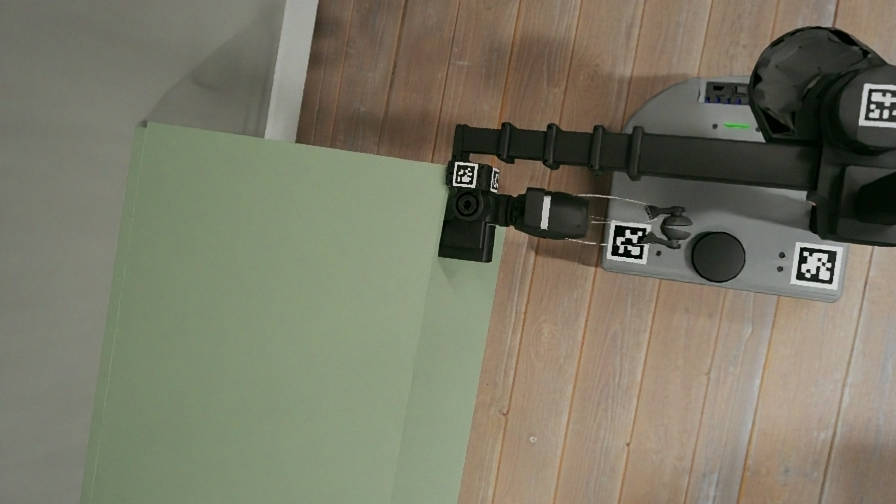

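execute_actions(
  actions=[
    {"r1":{"base":{"translate_m":0.2},"joints":{"head_pan_rad":-0.7,"head_tilt_rad":-0.7}},"r2":{"joints":{"arm_m":0.169,"lift_m":0.28}}},
  ],
  cameras=["r1_head_camera","r2_head_camera"],
)

Scene clock: 184.97 s.
r1.base_odometry: x=-0.314 y=-1.391 heading=-0.190 (m, m, rad; r1's odometry frame)
r1.turned_by_wheels: +0.000 (rad since the last result)
r1.turned_by_imu: +0.001 (rad since the last result)
r1.base_tilt: forward=+0.8 right=-2.1 (deg)
r1.lidar_m: 0.94 1.57 2.23 2.22 2.42 2.34 1.88 2.22 2.56 2.54 0.73 0.95
r1.head_depth_mm: 1860 2136 2245 929 1512 1393 1211 / 1737 1976 2252 1963 1152 1273 1211 / 1624 1842 2122 1851 1389 1296 1208 / 1524 1711 1960 1310 1577 1379 1207 / 1442 1589 1760 1376 1547 1383 1207 / 1347 1497 1596 1298 1457 1379 1208 / 1286 1418 1528 1253 1331 1386 1208
r1.base_status: done
r1.joint_positions: lift_m=+0.750 arm_m=+0.100 wrist_yaw_rad=+0.001 wrist_pitch_rad=-1.493 wrist_roll_rad=+0.017 gripper_m=+0.073 head_pan_rad=-0.693 head_tilt_rad=-0.691
r1.joint_status: all done
r1.on_its_own: gripper_m is held at +0.072, not at your +0.066, by its stall guard, which is not easing now
r1.motor_effort: left_wheel=+0(3) right_wheel=+2(6) lift_m=+29(29) arm_m=-4(4) wrist_yaw_rad=+0(1) wrist_pitch_rad=-4(4) wrist_roll_rad=+1(1) gripper_m=-17(17) head_pan_rad=-3(11) head_tilt_rad=-4(10) (%)
r1.hand_pose: x=-0.0216 y=-0.2411 z=+0.6316 quat_wxyz=(+0.515, +0.476, -0.523, -0.484) (m; r1's base frame)
r1.wrist_depth_mm: 766 768 117 117 118 797 786 / 769 773 120 121 121 820 792 / 798 800 124 124 125 826 824 / 803 822 127 128 128 854 849 / 833 836 131 131 132 840 874 / 860 896 135 136 136 - 909 / 919 865 139 139 140 918 911
r2.base_odometry: x=+0.236 y=-1.296 heading=-0.611 (m, m, rad; r2's odometry frame)
r2.turned_by_wheels: +0.000 (rad since the last result)
r2.turned_by_imu: -0.001 (rad since the last result)
r2.base_tilt: forward=-2.2 right=+0.2 (deg)
r2.lidar_m: 2.75 0.75 0.75 2.51 2.73 2.06 2.00 1.16 0.88 0.37 0.39 0.55
r2.head_depth_mm: 930 1155 1425 1353 1277 1197 - / 953 1143 1412 1364 1271 - - / 973 1021 930 885 1266 - - / 988 1019 924 979 1274 - 1112 / 1014 1014 924 1093 1268 1195 1124 / 1037 1016 920 1157 1269 1194 1130 / 1060 1011 918 1234 1263 1188 1128
r2.base_status: not commanded
r2.joint_positions: lift_m=+0.279 arm_m=+0.169 wrist_yaw_rad=+3.140 wrist_pitch_rad=-0.024 wrist_roll_rad=-0.013 gripper_m=+0.000 head_pan_rad=-1.406 head_tilt_rad=-1.187
r2.joint_status: all done
r2.motor_effort: left_wheel=-2(3) right_wheel=+2(4) lift_m=+35(39) arm_m=-1(2) wrist_yaw_rad=-1(6) wrist_pitch_rad=+8(8) wrist_roll_rad=+1(0) gripper_m=-3(2) head_pan_rad=+3(3) head_tilt_rad=-5(4) (%)
r2.hand_pose: x=-0.0210 y=-0.0586 z=+0.3875 quat_wxyz=(+0.009, +0.702, +0.008, +0.712) (m; r2's base frame)
r2.wrist_depth_mm: - - - - - 656 - / - - - - - 666 - / - - - - - - - / - - - - - - - / - - - - - - 892 / 900 900 918 - 973 787 733 / 680 679 704 710 717 723 731
pictures: r1_head_camera (sideways: a quarter turn clockwise sets it upright), r2_head_camera (sideways: a quarter turn clockwise sets it upright)
camera_calibration (this result's frames):
r1_head_camera: T_world_to_cam=[[-0.489419, 0.455606, -0.743567, 0.989065], [0.684695, 0.728818, -0.00410037, 0.0044873], [0.540058, -0.511123, -0.668648, 0.822047], [0, 0, 0, 1]] pos_world=[0.0370422, -0.0337264, 1.28512]
r2_head_camera: T_world_to_cam=[[-0.144492, 0.934395, -0.32562, 0.442152], [0.988839, 0.148429, -0.0128612, 0.00919216], [0.0363139, -0.323844, -0.945413, 1.1879], [0, 0, 0, 1]] pos_world=[0.0116604, -0.0298149, 1.26715]
Images, in order (width x height): r1_head_camera 896x504, r2_head_camera 896x504.

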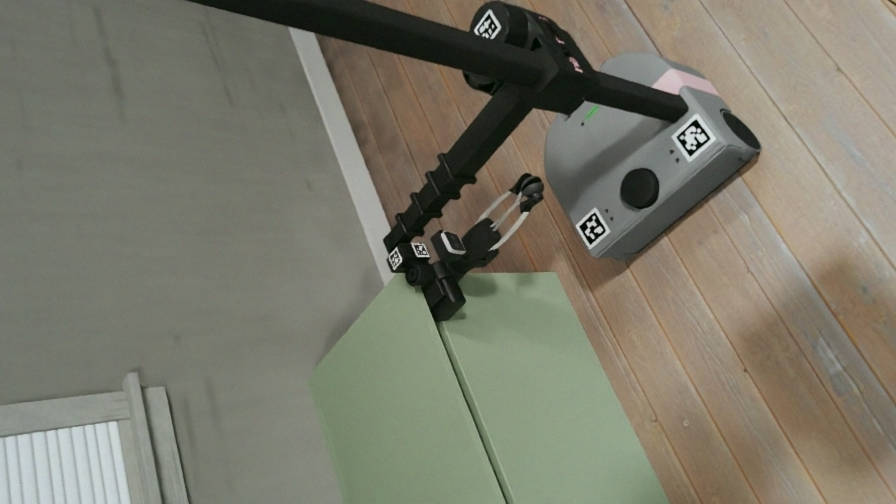

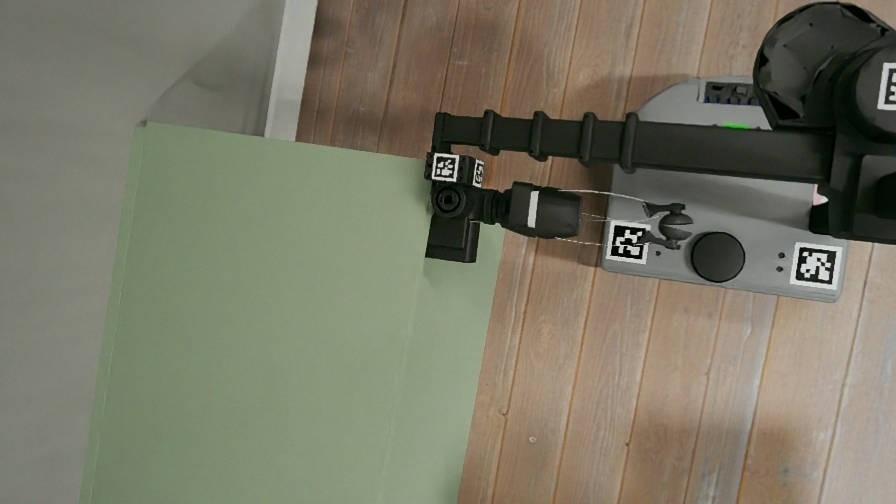

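execute_actions(
  actions=[
    {"r1":{"base":{"translate_m":0.1},"joints":{"head_pan_rad":-0.75}},"r2":{"joints":{"arm_m":0.171,"lift_m":0.33}}},
  ],
  cameras=[],
)

execute_actions(
  actions=[
    {"r1":{"base":{"translate_m":0.1},"joints":{"head_pan_rad":-0.85}},"r2":{"joints":{"wrist_yaw_rad":2.6}}},
  ],
  cameras=["r1_head_camera","r2_head_camera"],
)

Scene clock: 193.67 s.
r1.base_odometry: x=-0.216 y=-1.410 heading=-0.190 (m, m, rad; r1's odometry frame)
r1.turned_by_wheels: +0.000 (rad since the last result)
r1.turned_by_imu: +0.001 (rad since the last result)
r1.base_tilt: forward=+0.6 right=-2.2 (deg)
r1.lidar_m: 0.85 1.46 2.21 2.20 2.41 2.43 1.97 2.31 2.57 2.56 0.69 0.85
r1.head_depth_mm: 1827 2130 2421 1962 932 1306 1209 / 1699 1949 2235 1973 1423 1209 1211 / 1563 1786 2050 1805 1421 1293 1206 / 1464 1644 1880 1219 1586 1355 1207 / 1370 1530 1694 1279 1458 1380 1209 / 1283 1426 1545 1249 1309 1377 1206 / 1214 1329 1474 1223 1232 1338 1202
r1.base_status: done
r1.joint_positions: lift_m=+0.750 arm_m=+0.100 wrist_yaw_rad=+0.001 wrist_pitch_rad=-1.493 wrist_roll_rad=+0.017 gripper_m=+0.073 head_pan_rad=-0.743 head_tilt_rad=-0.691
r1.joint_status: all done
r1.on_its_own: gripper_m is held at +0.072, not at your +0.066, by its stall guard, which is not easing now
r1.motor_effort: left_wheel=-1(1) right_wheel=+3(7) lift_m=+29(29) arm_m=-4(4) wrist_yaw_rad=-1(1) wrist_pitch_rad=-4(4) wrist_roll_rad=+1(1) gripper_m=-17(17) head_pan_rad=-1(10) head_tilt_rad=-6(5) (%)
r1.hand_pose: x=-0.0216 y=-0.2411 z=+0.6316 quat_wxyz=(+0.515, +0.476, -0.523, -0.484) (m; r1's base frame)
r1.wrist_depth_mm: 767 753 117 117 118 779 782 / 780 784 120 120 122 806 800 / 804 803 124 124 125 851 823 / 823 809 127 128 129 831 847 / 828 851 131 131 132 888 882 / 853 860 135 135 137 - 903 / 874 891 139 139 141 918 904
r2.base_odometry: x=+0.236 y=-1.296 heading=-0.611 (m, m, rad; r2's odometry frame)
r2.turned_by_wheels: +0.000 (rad since the last result)
r2.turned_by_imu: +0.000 (rad since the last result)
r2.base_tilt: forward=-2.2 right=+0.1 (deg)
r2.lidar_m: 2.75 0.69 2.51 2.51 2.73 2.05 2.01 1.16 0.88 0.37 0.39 0.55
r2.head_depth_mm: 930 1153 1421 1350 1274 1200 - / 953 1146 1414 1365 1272 - - / 973 1009 886 1077 1272 - - / 994 1000 880 1104 1263 - 1112 / 1017 993 872 1103 1265 1191 1132 / 1033 987 872 1161 1269 1188 1129 / 1059 982 883 1239 1262 1193 1129
r2.base_status: not commanded
r2.joint_positions: lift_m=+0.329 arm_m=+0.171 wrist_yaw_rad=+3.142 wrist_pitch_rad=-0.024 wrist_roll_rad=-0.013 gripper_m=+0.000 head_pan_rad=-1.406 head_tilt_rad=-1.187
r2.joint_status: all done
r2.motor_effort: left_wheel=-2(2) right_wheel=+3(5) lift_m=+35(37) arm_m=+4(9) wrist_yaw_rad=-3(1) wrist_pitch_rad=+8(8) wrist_roll_rad=+1(1) gripper_m=-3(2) head_pan_rad=+4(3) head_tilt_rad=-4(4) (%)
r2.hand_pose: x=-0.0213 y=-0.0600 z=+0.4375 quat_wxyz=(+0.009, +0.702, +0.009, +0.712) (m; r2's base frame)
r2.wrist_depth_mm: - - - - - - - / - - - - - 564 573 / - - - - - - - / - - - - - - - / - - - - - - - / 999 - - - - 850 762 / 759 776 766 790 793 756 633
pictures: none
No camera images: the call's "cameras" was empty. Leave "cameras" out to get every camera's image.

Scene clock: 195.73 s.
r1.base_odometry: x=-0.117 y=-1.429 heading=-0.190 (m, m, rad; r1's odometry frame)
r1.turned_by_wheels: +0.000 (rad since the last result)
r1.turned_by_imu: +0.001 (rad since the last result)
r1.base_tilt: forward=+0.9 right=-2.1 (deg)
r1.lidar_m: 0.75 1.36 2.11 2.19 2.39 2.54 2.08 2.40 2.59 0.66 0.64 0.75
r1.head_depth_mm: 1966 2309 2510 1974 917 1299 1191 / 1753 2032 2303 1953 1419 1211 1175 / 1605 1825 2118 1845 1631 1247 1206 / 1463 1661 1883 1203 1521 1355 1202 / 1355 1512 1701 1232 1360 1384 1209 / 1258 1391 1530 1214 1227 1357 1207 / 1172 1274 1425 1227 1123 1251 1203
r1.base_status: done
r1.joint_positions: lift_m=+0.750 arm_m=+0.100 wrist_yaw_rad=+0.001 wrist_pitch_rad=-1.493 wrist_roll_rad=+0.017 gripper_m=+0.073 head_pan_rad=-0.843 head_tilt_rad=-0.691
r1.joint_status: all done
r1.on_its_own: gripper_m is held at +0.072, not at your +0.066, by its stall guard, which is not easing now
r1.motor_effort: left_wheel=-1(1) right_wheel=+3(7) lift_m=+29(29) arm_m=-4(4) wrist_yaw_rad=-1(0) wrist_pitch_rad=-4(4) wrist_roll_rad=+1(1) gripper_m=-18(17) head_pan_rad=-3(12) head_tilt_rad=-5(5) (%)
r1.hand_pose: x=-0.0216 y=-0.2411 z=+0.6316 quat_wxyz=(+0.515, +0.476, -0.523, -0.484) (m; r1's base frame)
r1.wrist_depth_mm: 750 768 117 117 119 791 789 / 785 765 120 121 122 812 801 / 811 794 124 124 125 815 824 / 818 802 127 127 128 816 847 / 839 841 130 132 132 886 878 / 831 863 135 135 136 - 901 / 888 881 139 140 141 934 897
r2.base_odometry: x=+0.236 y=-1.296 heading=-0.610 (m, m, rad; r2's odometry frame)
r2.turned_by_wheels: +0.000 (rad since the last result)
r2.turned_by_imu: +0.000 (rad since the last result)
r2.base_tilt: forward=-2.2 right=+0.1 (deg)
r2.lidar_m: 2.75 0.65 2.52 2.51 2.72 2.06 2.00 1.16 0.88 0.37 0.39 0.54
r2.head_depth_mm: 929 1152 1418 1362 1270 1201 - / 953 1143 1415 1358 1269 - - / 969 1003 883 1292 1279 - - / 994 999 879 1017 1268 - 1111 / 1018 991 875 1113 1276 1190 1131 / 1039 987 867 1154 1265 1189 1127 / 1059 980 879 1240 1264 1188 1126
r2.base_status: not commanded
r2.joint_positions: lift_m=+0.329 arm_m=+0.171 wrist_yaw_rad=+2.612 wrist_pitch_rad=-0.024 wrist_roll_rad=-0.013 gripper_m=+0.000 head_pan_rad=-1.406 head_tilt_rad=-1.187
r2.joint_status: all done
r2.motor_effort: left_wheel=+1(1) right_wheel=-6(6) lift_m=+35(35) arm_m=+4(4) wrist_yaw_rad=-10(10) wrist_pitch_rad=+7(8) wrist_roll_rad=+1(0) gripper_m=-2(2) head_pan_rad=+4(3) head_tilt_rad=-4(4) (%)
r2.hand_pose: x=+0.1077 y=-0.0950 z=+0.4375 quat_wxyz=(+0.194, +0.680, -0.175, +0.685) (m; r2's base frame)
r2.wrist_depth_mm: - - - 562 - - - / - - - 578 - - - / - - - - - - - / - - - - - - - / - - - - - - - / 992 - - - 791 - - / 759 757 759 781 752 801 819
pictures: r1_head_camera (sideways: a quarter turn clockwise sets it upright), r2_head_camera (sideways: a quarter turn clockwise sets it upright)
camera_calibration (this result's frames):
r1_head_camera: T_world_to_cam=[[-0.415916, 0.523708, -0.743468, 0.988487], [0.785915, 0.61832, -0.00410953, 0.00388178], [0.457549, -0.586012, -0.668759, 0.822695], [0, 0, 0, 1]] pos_world=[0.0316533, -0.0379696, 1.28511]
r2_head_camera: T_world_to_cam=[[-0.144492, 0.934395, -0.32562, 0.442152], [0.988839, 0.148429, -0.0128612, 0.00919216], [0.0363139, -0.323844, -0.945413, 1.1879], [0, 0, 0, 1]] pos_world=[0.0116604, -0.0298149, 1.26715]
Images, in order (width x height): r1_head_camera 896x504, r2_head_camera 896x504.

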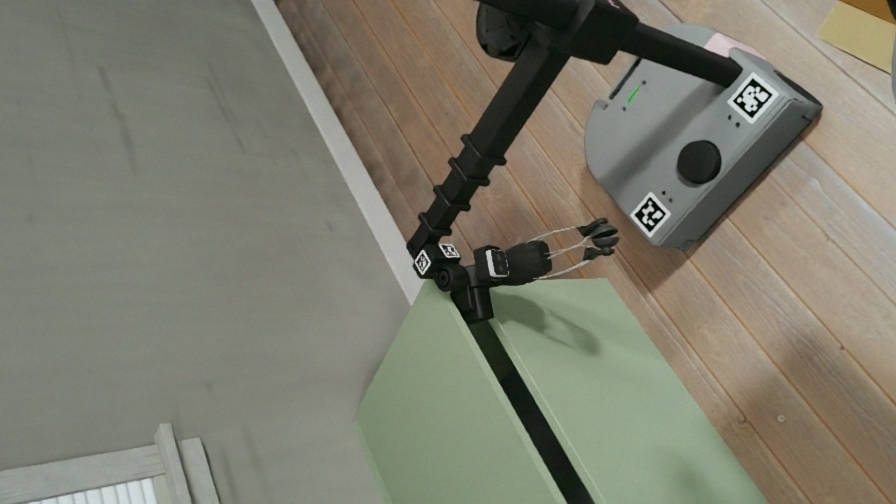

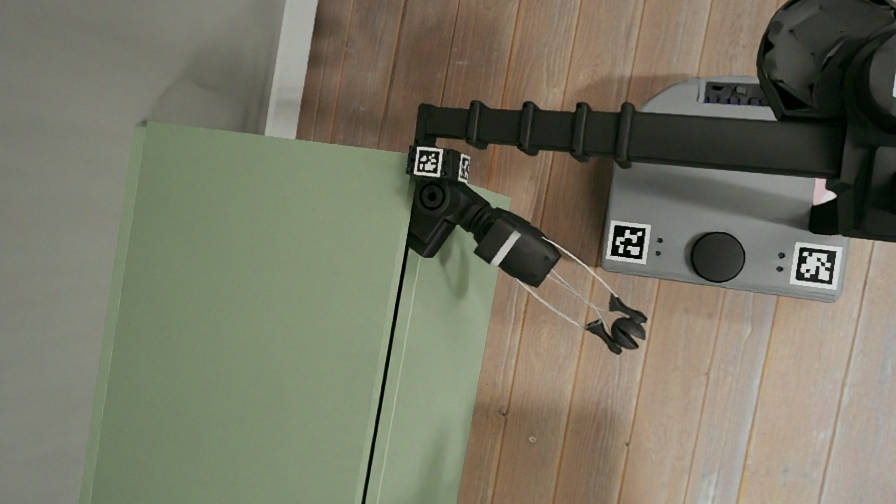

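execute_actions(
  actions=[
    {"r1":{"base":{"translate_m":0.1},"joints":{"head_pan_rad":-0.95,"head_tilt_rad":-0.6}},"r2":{"joints":{"arm_m":0.2,"lift_m":0.40},"contact_limits":{"arm_m":40}}},
  ],
  cameras=["r2_head_camera"],
)

execute_actions(
  actions=[
    {"r1":{"base":{"translate_m":0.1},"joints":{"head_pan_rad":-1.05}},"r2":{"joints":{"arm_m":0.232,"lift_m":0.455},"contact_limits":{"arm_m":40}}},
  ],
  cameras=["r1_head_camera","r2_head_camera"],
)

Scene clock: 206.43 s.
r1.base_odometry: x=-0.019 y=-1.448 heading=-0.191 (m, m, rad; r1's odometry frame)
r1.turned_by_wheels: +0.000 (rad since the last result)
r1.turned_by_imu: +0.001 (rad since the last result)
r1.base_tilt: forward=+0.8 right=-2.1 (deg)
r1.lidar_m: 0.65 1.25 1.93 2.17 2.37 2.63 2.17 2.50 2.60 0.62 0.61 0.65
r1.head_depth_mm: 2094 2441 2743 2187 932 1254 1124 / 1833 2098 2444 2184 1621 1283 1117 / 1621 1826 2093 2177 1709 1286 1185 / 1471 1628 1834 1965 1654 1429 1245 / 1339 1470 1628 1723 1195 1346 1250 / 1225 1332 1461 1509 1452 1154 1230 / 1127 1215 1326 1394 1074 1070 1148
r1.base_status: done
r1.joint_positions: lift_m=+0.750 arm_m=+0.100 wrist_yaw_rad=+0.001 wrist_pitch_rad=-1.493 wrist_roll_rad=+0.017 gripper_m=+0.073 head_pan_rad=-0.943 head_tilt_rad=-0.606
r1.joint_status: all done
r1.on_its_own: gripper_m is held at +0.072, not at your +0.066, by its stall guard, which is not easing now
r1.motor_effort: left_wheel=-1(1) right_wheel=+3(8) lift_m=+29(29) arm_m=-4(4) wrist_yaw_rad=+0(1) wrist_pitch_rad=-4(4) wrist_roll_rad=+1(1) gripper_m=-18(18) head_pan_rad=-2(11) head_tilt_rad=+3(16) (%)
r1.hand_pose: x=-0.0216 y=-0.2411 z=+0.6316 quat_wxyz=(+0.515, +0.476, -0.523, -0.484) (m; r1's base frame)
r1.wrist_depth_mm: 766 763 117 118 118 783 804 / 775 790 120 120 122 786 799 / 790 794 124 124 124 828 828 / 822 810 127 127 128 807 837 / 870 886 131 132 133 878 870 / 863 889 135 136 137 - 883 / 902 886 139 140 140 894 927
r2.base_odometry: x=+0.236 y=-1.296 heading=-0.611 (m, m, rad; r2's odometry frame)
r2.turned_by_wheels: +0.000 (rad since the last result)
r2.turned_by_imu: -0.001 (rad since the last result)
r2.base_tilt: forward=-2.1 right=+0.1 (deg)
r2.lidar_m: 2.74 0.61 2.51 2.52 2.72 2.06 2.01 1.16 0.88 0.37 0.38 0.54
r2.head_depth_mm: 933 1156 1420 1353 1271 1197 - / 949 1141 1420 1344 1261 - - / 971 969 811 1311 1278 - - / 994 957 805 1008 1279 - 1114 / 1019 942 817 1171 1270 1199 1129 / 1039 930 825 1160 1263 1191 1127 / 1046 919 823 1239 1261 1196 1126
r2.base_status: not commanded
r2.joint_positions: lift_m=+0.399 arm_m=+0.199 wrist_yaw_rad=+2.605 wrist_pitch_rad=-0.023 wrist_roll_rad=-0.013 gripper_m=+0.000 head_pan_rad=-1.406 head_tilt_rad=-1.187
r2.joint_status: all done
r2.motor_effort: left_wheel=-4(10) right_wheel=+5(13) lift_m=+34(37) arm_m=+8(26) wrist_yaw_rad=-5(10) wrist_pitch_rad=+7(8) wrist_roll_rad=+1(1) gripper_m=-1(3) head_pan_rad=+1(2) head_tilt_rad=-4(4) (%)
r2.contact_limits: arm_m 40 (drawing in: default 18, maximum 30; extending or still: default 26, maximum 43)
r2.hand_pose: x=+0.1093 y=-0.1245 z=+0.5076 quat_wxyz=(+0.197, +0.679, -0.178, +0.684) (m; r2's base frame)
r2.wrist_depth_mm: - - - - - - - / - - - 517 819 - - / - - - 557 824 - - / - - - - - - - / - - - - - - - / - - - - 883 - - / 879 867 880 826 704 862 922
pictures: r2_head_camera (sideways: a quarter turn clockwise sets it upright)
camera_calibration (this result's frames):
r2_head_camera: T_world_to_cam=[[-0.144492, 0.934395, -0.32562, 0.442152], [0.988839, 0.148429, -0.0128612, 0.00919216], [0.0363139, -0.323844, -0.945413, 1.1879], [0, 0, 0, 1]] pos_world=[0.0116604, -0.0298149, 1.26715]
Images, in order (width x height): r2_head_camera 896x504.

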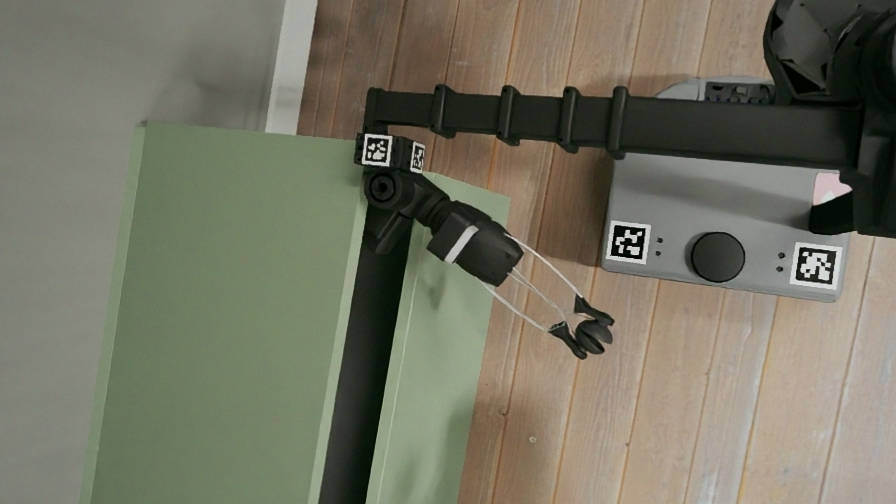

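Scene clock: 208.50 s.
r1.base_odometry: x=+0.079 y=-1.467 heading=-0.191 (m, m, rad; r1's odometry frame)
r1.turned_by_wheels: +0.000 (rad since the last result)
r1.turned_by_imu: +0.001 (rad since the last result)
r1.base_tilt: forward=+0.9 right=-2.3 (deg)
r1.lidar_m: 0.55 1.14 1.77 2.15 2.36 2.73 2.27 2.59 2.62 0.58 0.69 0.56
r1.head_depth_mm: 2333 2608 2795 2181 1615 1464 1124 / 2016 2326 2659 2205 1669 1283 1108 / 1728 1954 2235 2199 1756 1431 1166 / 1516 1680 1889 1979 1664 1428 1234 / 1350 1474 1650 1677 1172 1239 1256 / 1214 1322 1451 1497 1365 1081 1183 / 1113 1195 1289 1365 1035 1386 1004
r1.base_status: done
r1.joint_positions: lift_m=+0.750 arm_m=+0.100 wrist_yaw_rad=+0.001 wrist_pitch_rad=-1.493 wrist_roll_rad=+0.017 gripper_m=+0.073 head_pan_rad=-1.043 head_tilt_rad=-0.606
r1.joint_status: all done
r1.on_its_own: gripper_m is held at +0.072, not at your +0.066, by its stall guard, which is not easing now
r1.motor_effort: left_wheel=-1(0) right_wheel=+2(7) lift_m=+29(29) arm_m=-4(4) wrist_yaw_rad=+0(1) wrist_pitch_rad=-4(4) wrist_roll_rad=+1(1) gripper_m=-17(17) head_pan_rad=-3(12) head_tilt_rad=+2(4) (%)
r1.hand_pose: x=-0.0216 y=-0.2411 z=+0.6316 quat_wxyz=(+0.515, +0.476, -0.523, -0.484) (m; r1's base frame)
r1.wrist_depth_mm: 669 754 117 117 118 775 792 / 698 770 120 120 121 798 825 / 701 789 123 124 125 813 817 / 731 818 127 127 129 863 856 / 750 826 131 132 132 847 858 / 774 902 135 135 136 - 890 / 870 877 139 140 141 938 877
r2.base_odometry: x=+0.236 y=-1.296 heading=-0.611 (m, m, rad; r2's odometry frame)
r2.turned_by_wheels: +0.000 (rad since the last result)
r2.turned_by_imu: -0.007 (rad since the last result)
r2.base_tilt: forward=-2.2 right=-0.1 (deg)
r2.lidar_m: 0.59 0.59 2.52 2.51 2.73 2.06 2.01 1.17 0.88 0.37 0.39 0.54
r2.head_depth_mm: 933 1152 1419 1351 1275 1200 - / 954 1148 1395 1360 - - - / 973 915 734 1324 1282 - - / 988 892 1331 1219 1281 - 1110 / 1015 873 1340 1157 1249 1200 1129 / 1033 853 1347 1156 1271 1188 1124 / 1030 838 1360 1228 1261 1188 1126
r2.base_status: not commanded
r2.joint_positions: lift_m=+0.455 arm_m=+0.229 wrist_yaw_rad=+2.605 wrist_pitch_rad=-0.023 wrist_roll_rad=-0.013 gripper_m=+0.000 head_pan_rad=-1.406 head_tilt_rad=-1.187
r2.joint_status: all done
r2.on_its_own: arm_m is at rest, and its effort (+24) is outside its rest range (-14 to +14)
r2.motor_effort: left_wheel=-5(9) right_wheel=+1(10) lift_m=+24(34) arm_m=+24(30) wrist_yaw_rad=-5(4) wrist_pitch_rad=+7(8) wrist_roll_rad=+1(1) gripper_m=-3(3) head_pan_rad=+2(3) head_tilt_rad=-4(4) (%)
r2.contact_limits: arm_m 40 (drawing in: default 18, maximum 30; extending or still: default 26, maximum 43)
r2.hand_pose: x=+0.1093 y=-0.1547 z=+0.5634 quat_wxyz=(+0.197, +0.679, -0.178, +0.684) (m; r2's base frame)
r2.wrist_depth_mm: - - - - 787 - - / - - - - - - - / - - - 505 482 - - / - - - - - - - / - - - - - - - / - - - - - - - / 921 935 957 935 718 823 -
pictures: r1_head_camera (sideways: a quarter turn clockwise sets it upright), r2_head_camera (sideways: a quarter turn clockwise sets it upright)
camera_calibration (this result's frames):
r1_head_camera: T_world_to_cam=[[-0.270468, 0.539068, -0.797655, 1.05823], [0.893139, 0.44978, 0.00112415, -0.00358579], [0.359375, -0.712112, -0.603113, 0.7379], [0, 0, 0, 1]] pos_world=[0.0242368, -0.0433774, 1.28914]
r2_head_camera: T_world_to_cam=[[-0.144494, 0.934395, -0.325618, 0.442149], [0.988839, 0.148432, -0.0128613, 0.00919221], [0.0363144, -0.323842, -0.945414, 1.1879], [0, 0, 0, 1]] pos_world=[0.0116605, -0.0298148, 1.26715]
Images, in order (width x height): r1_head_camera 896x504, r2_head_camera 896x504.

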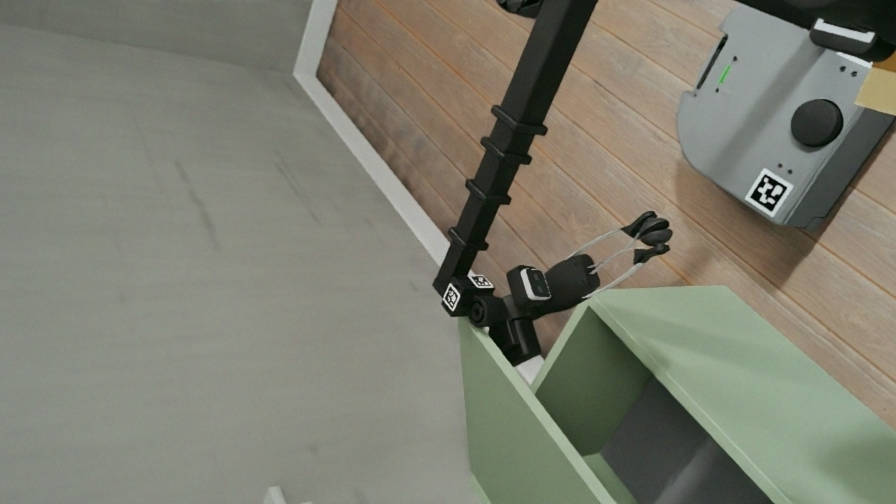

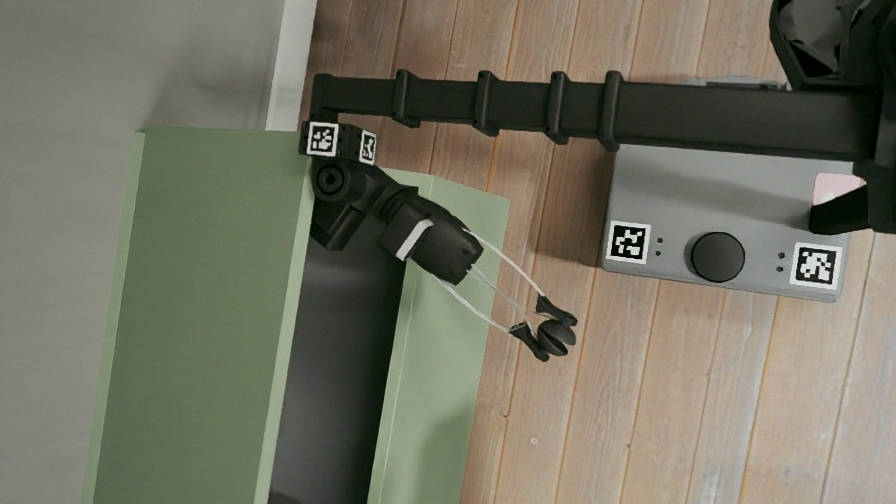

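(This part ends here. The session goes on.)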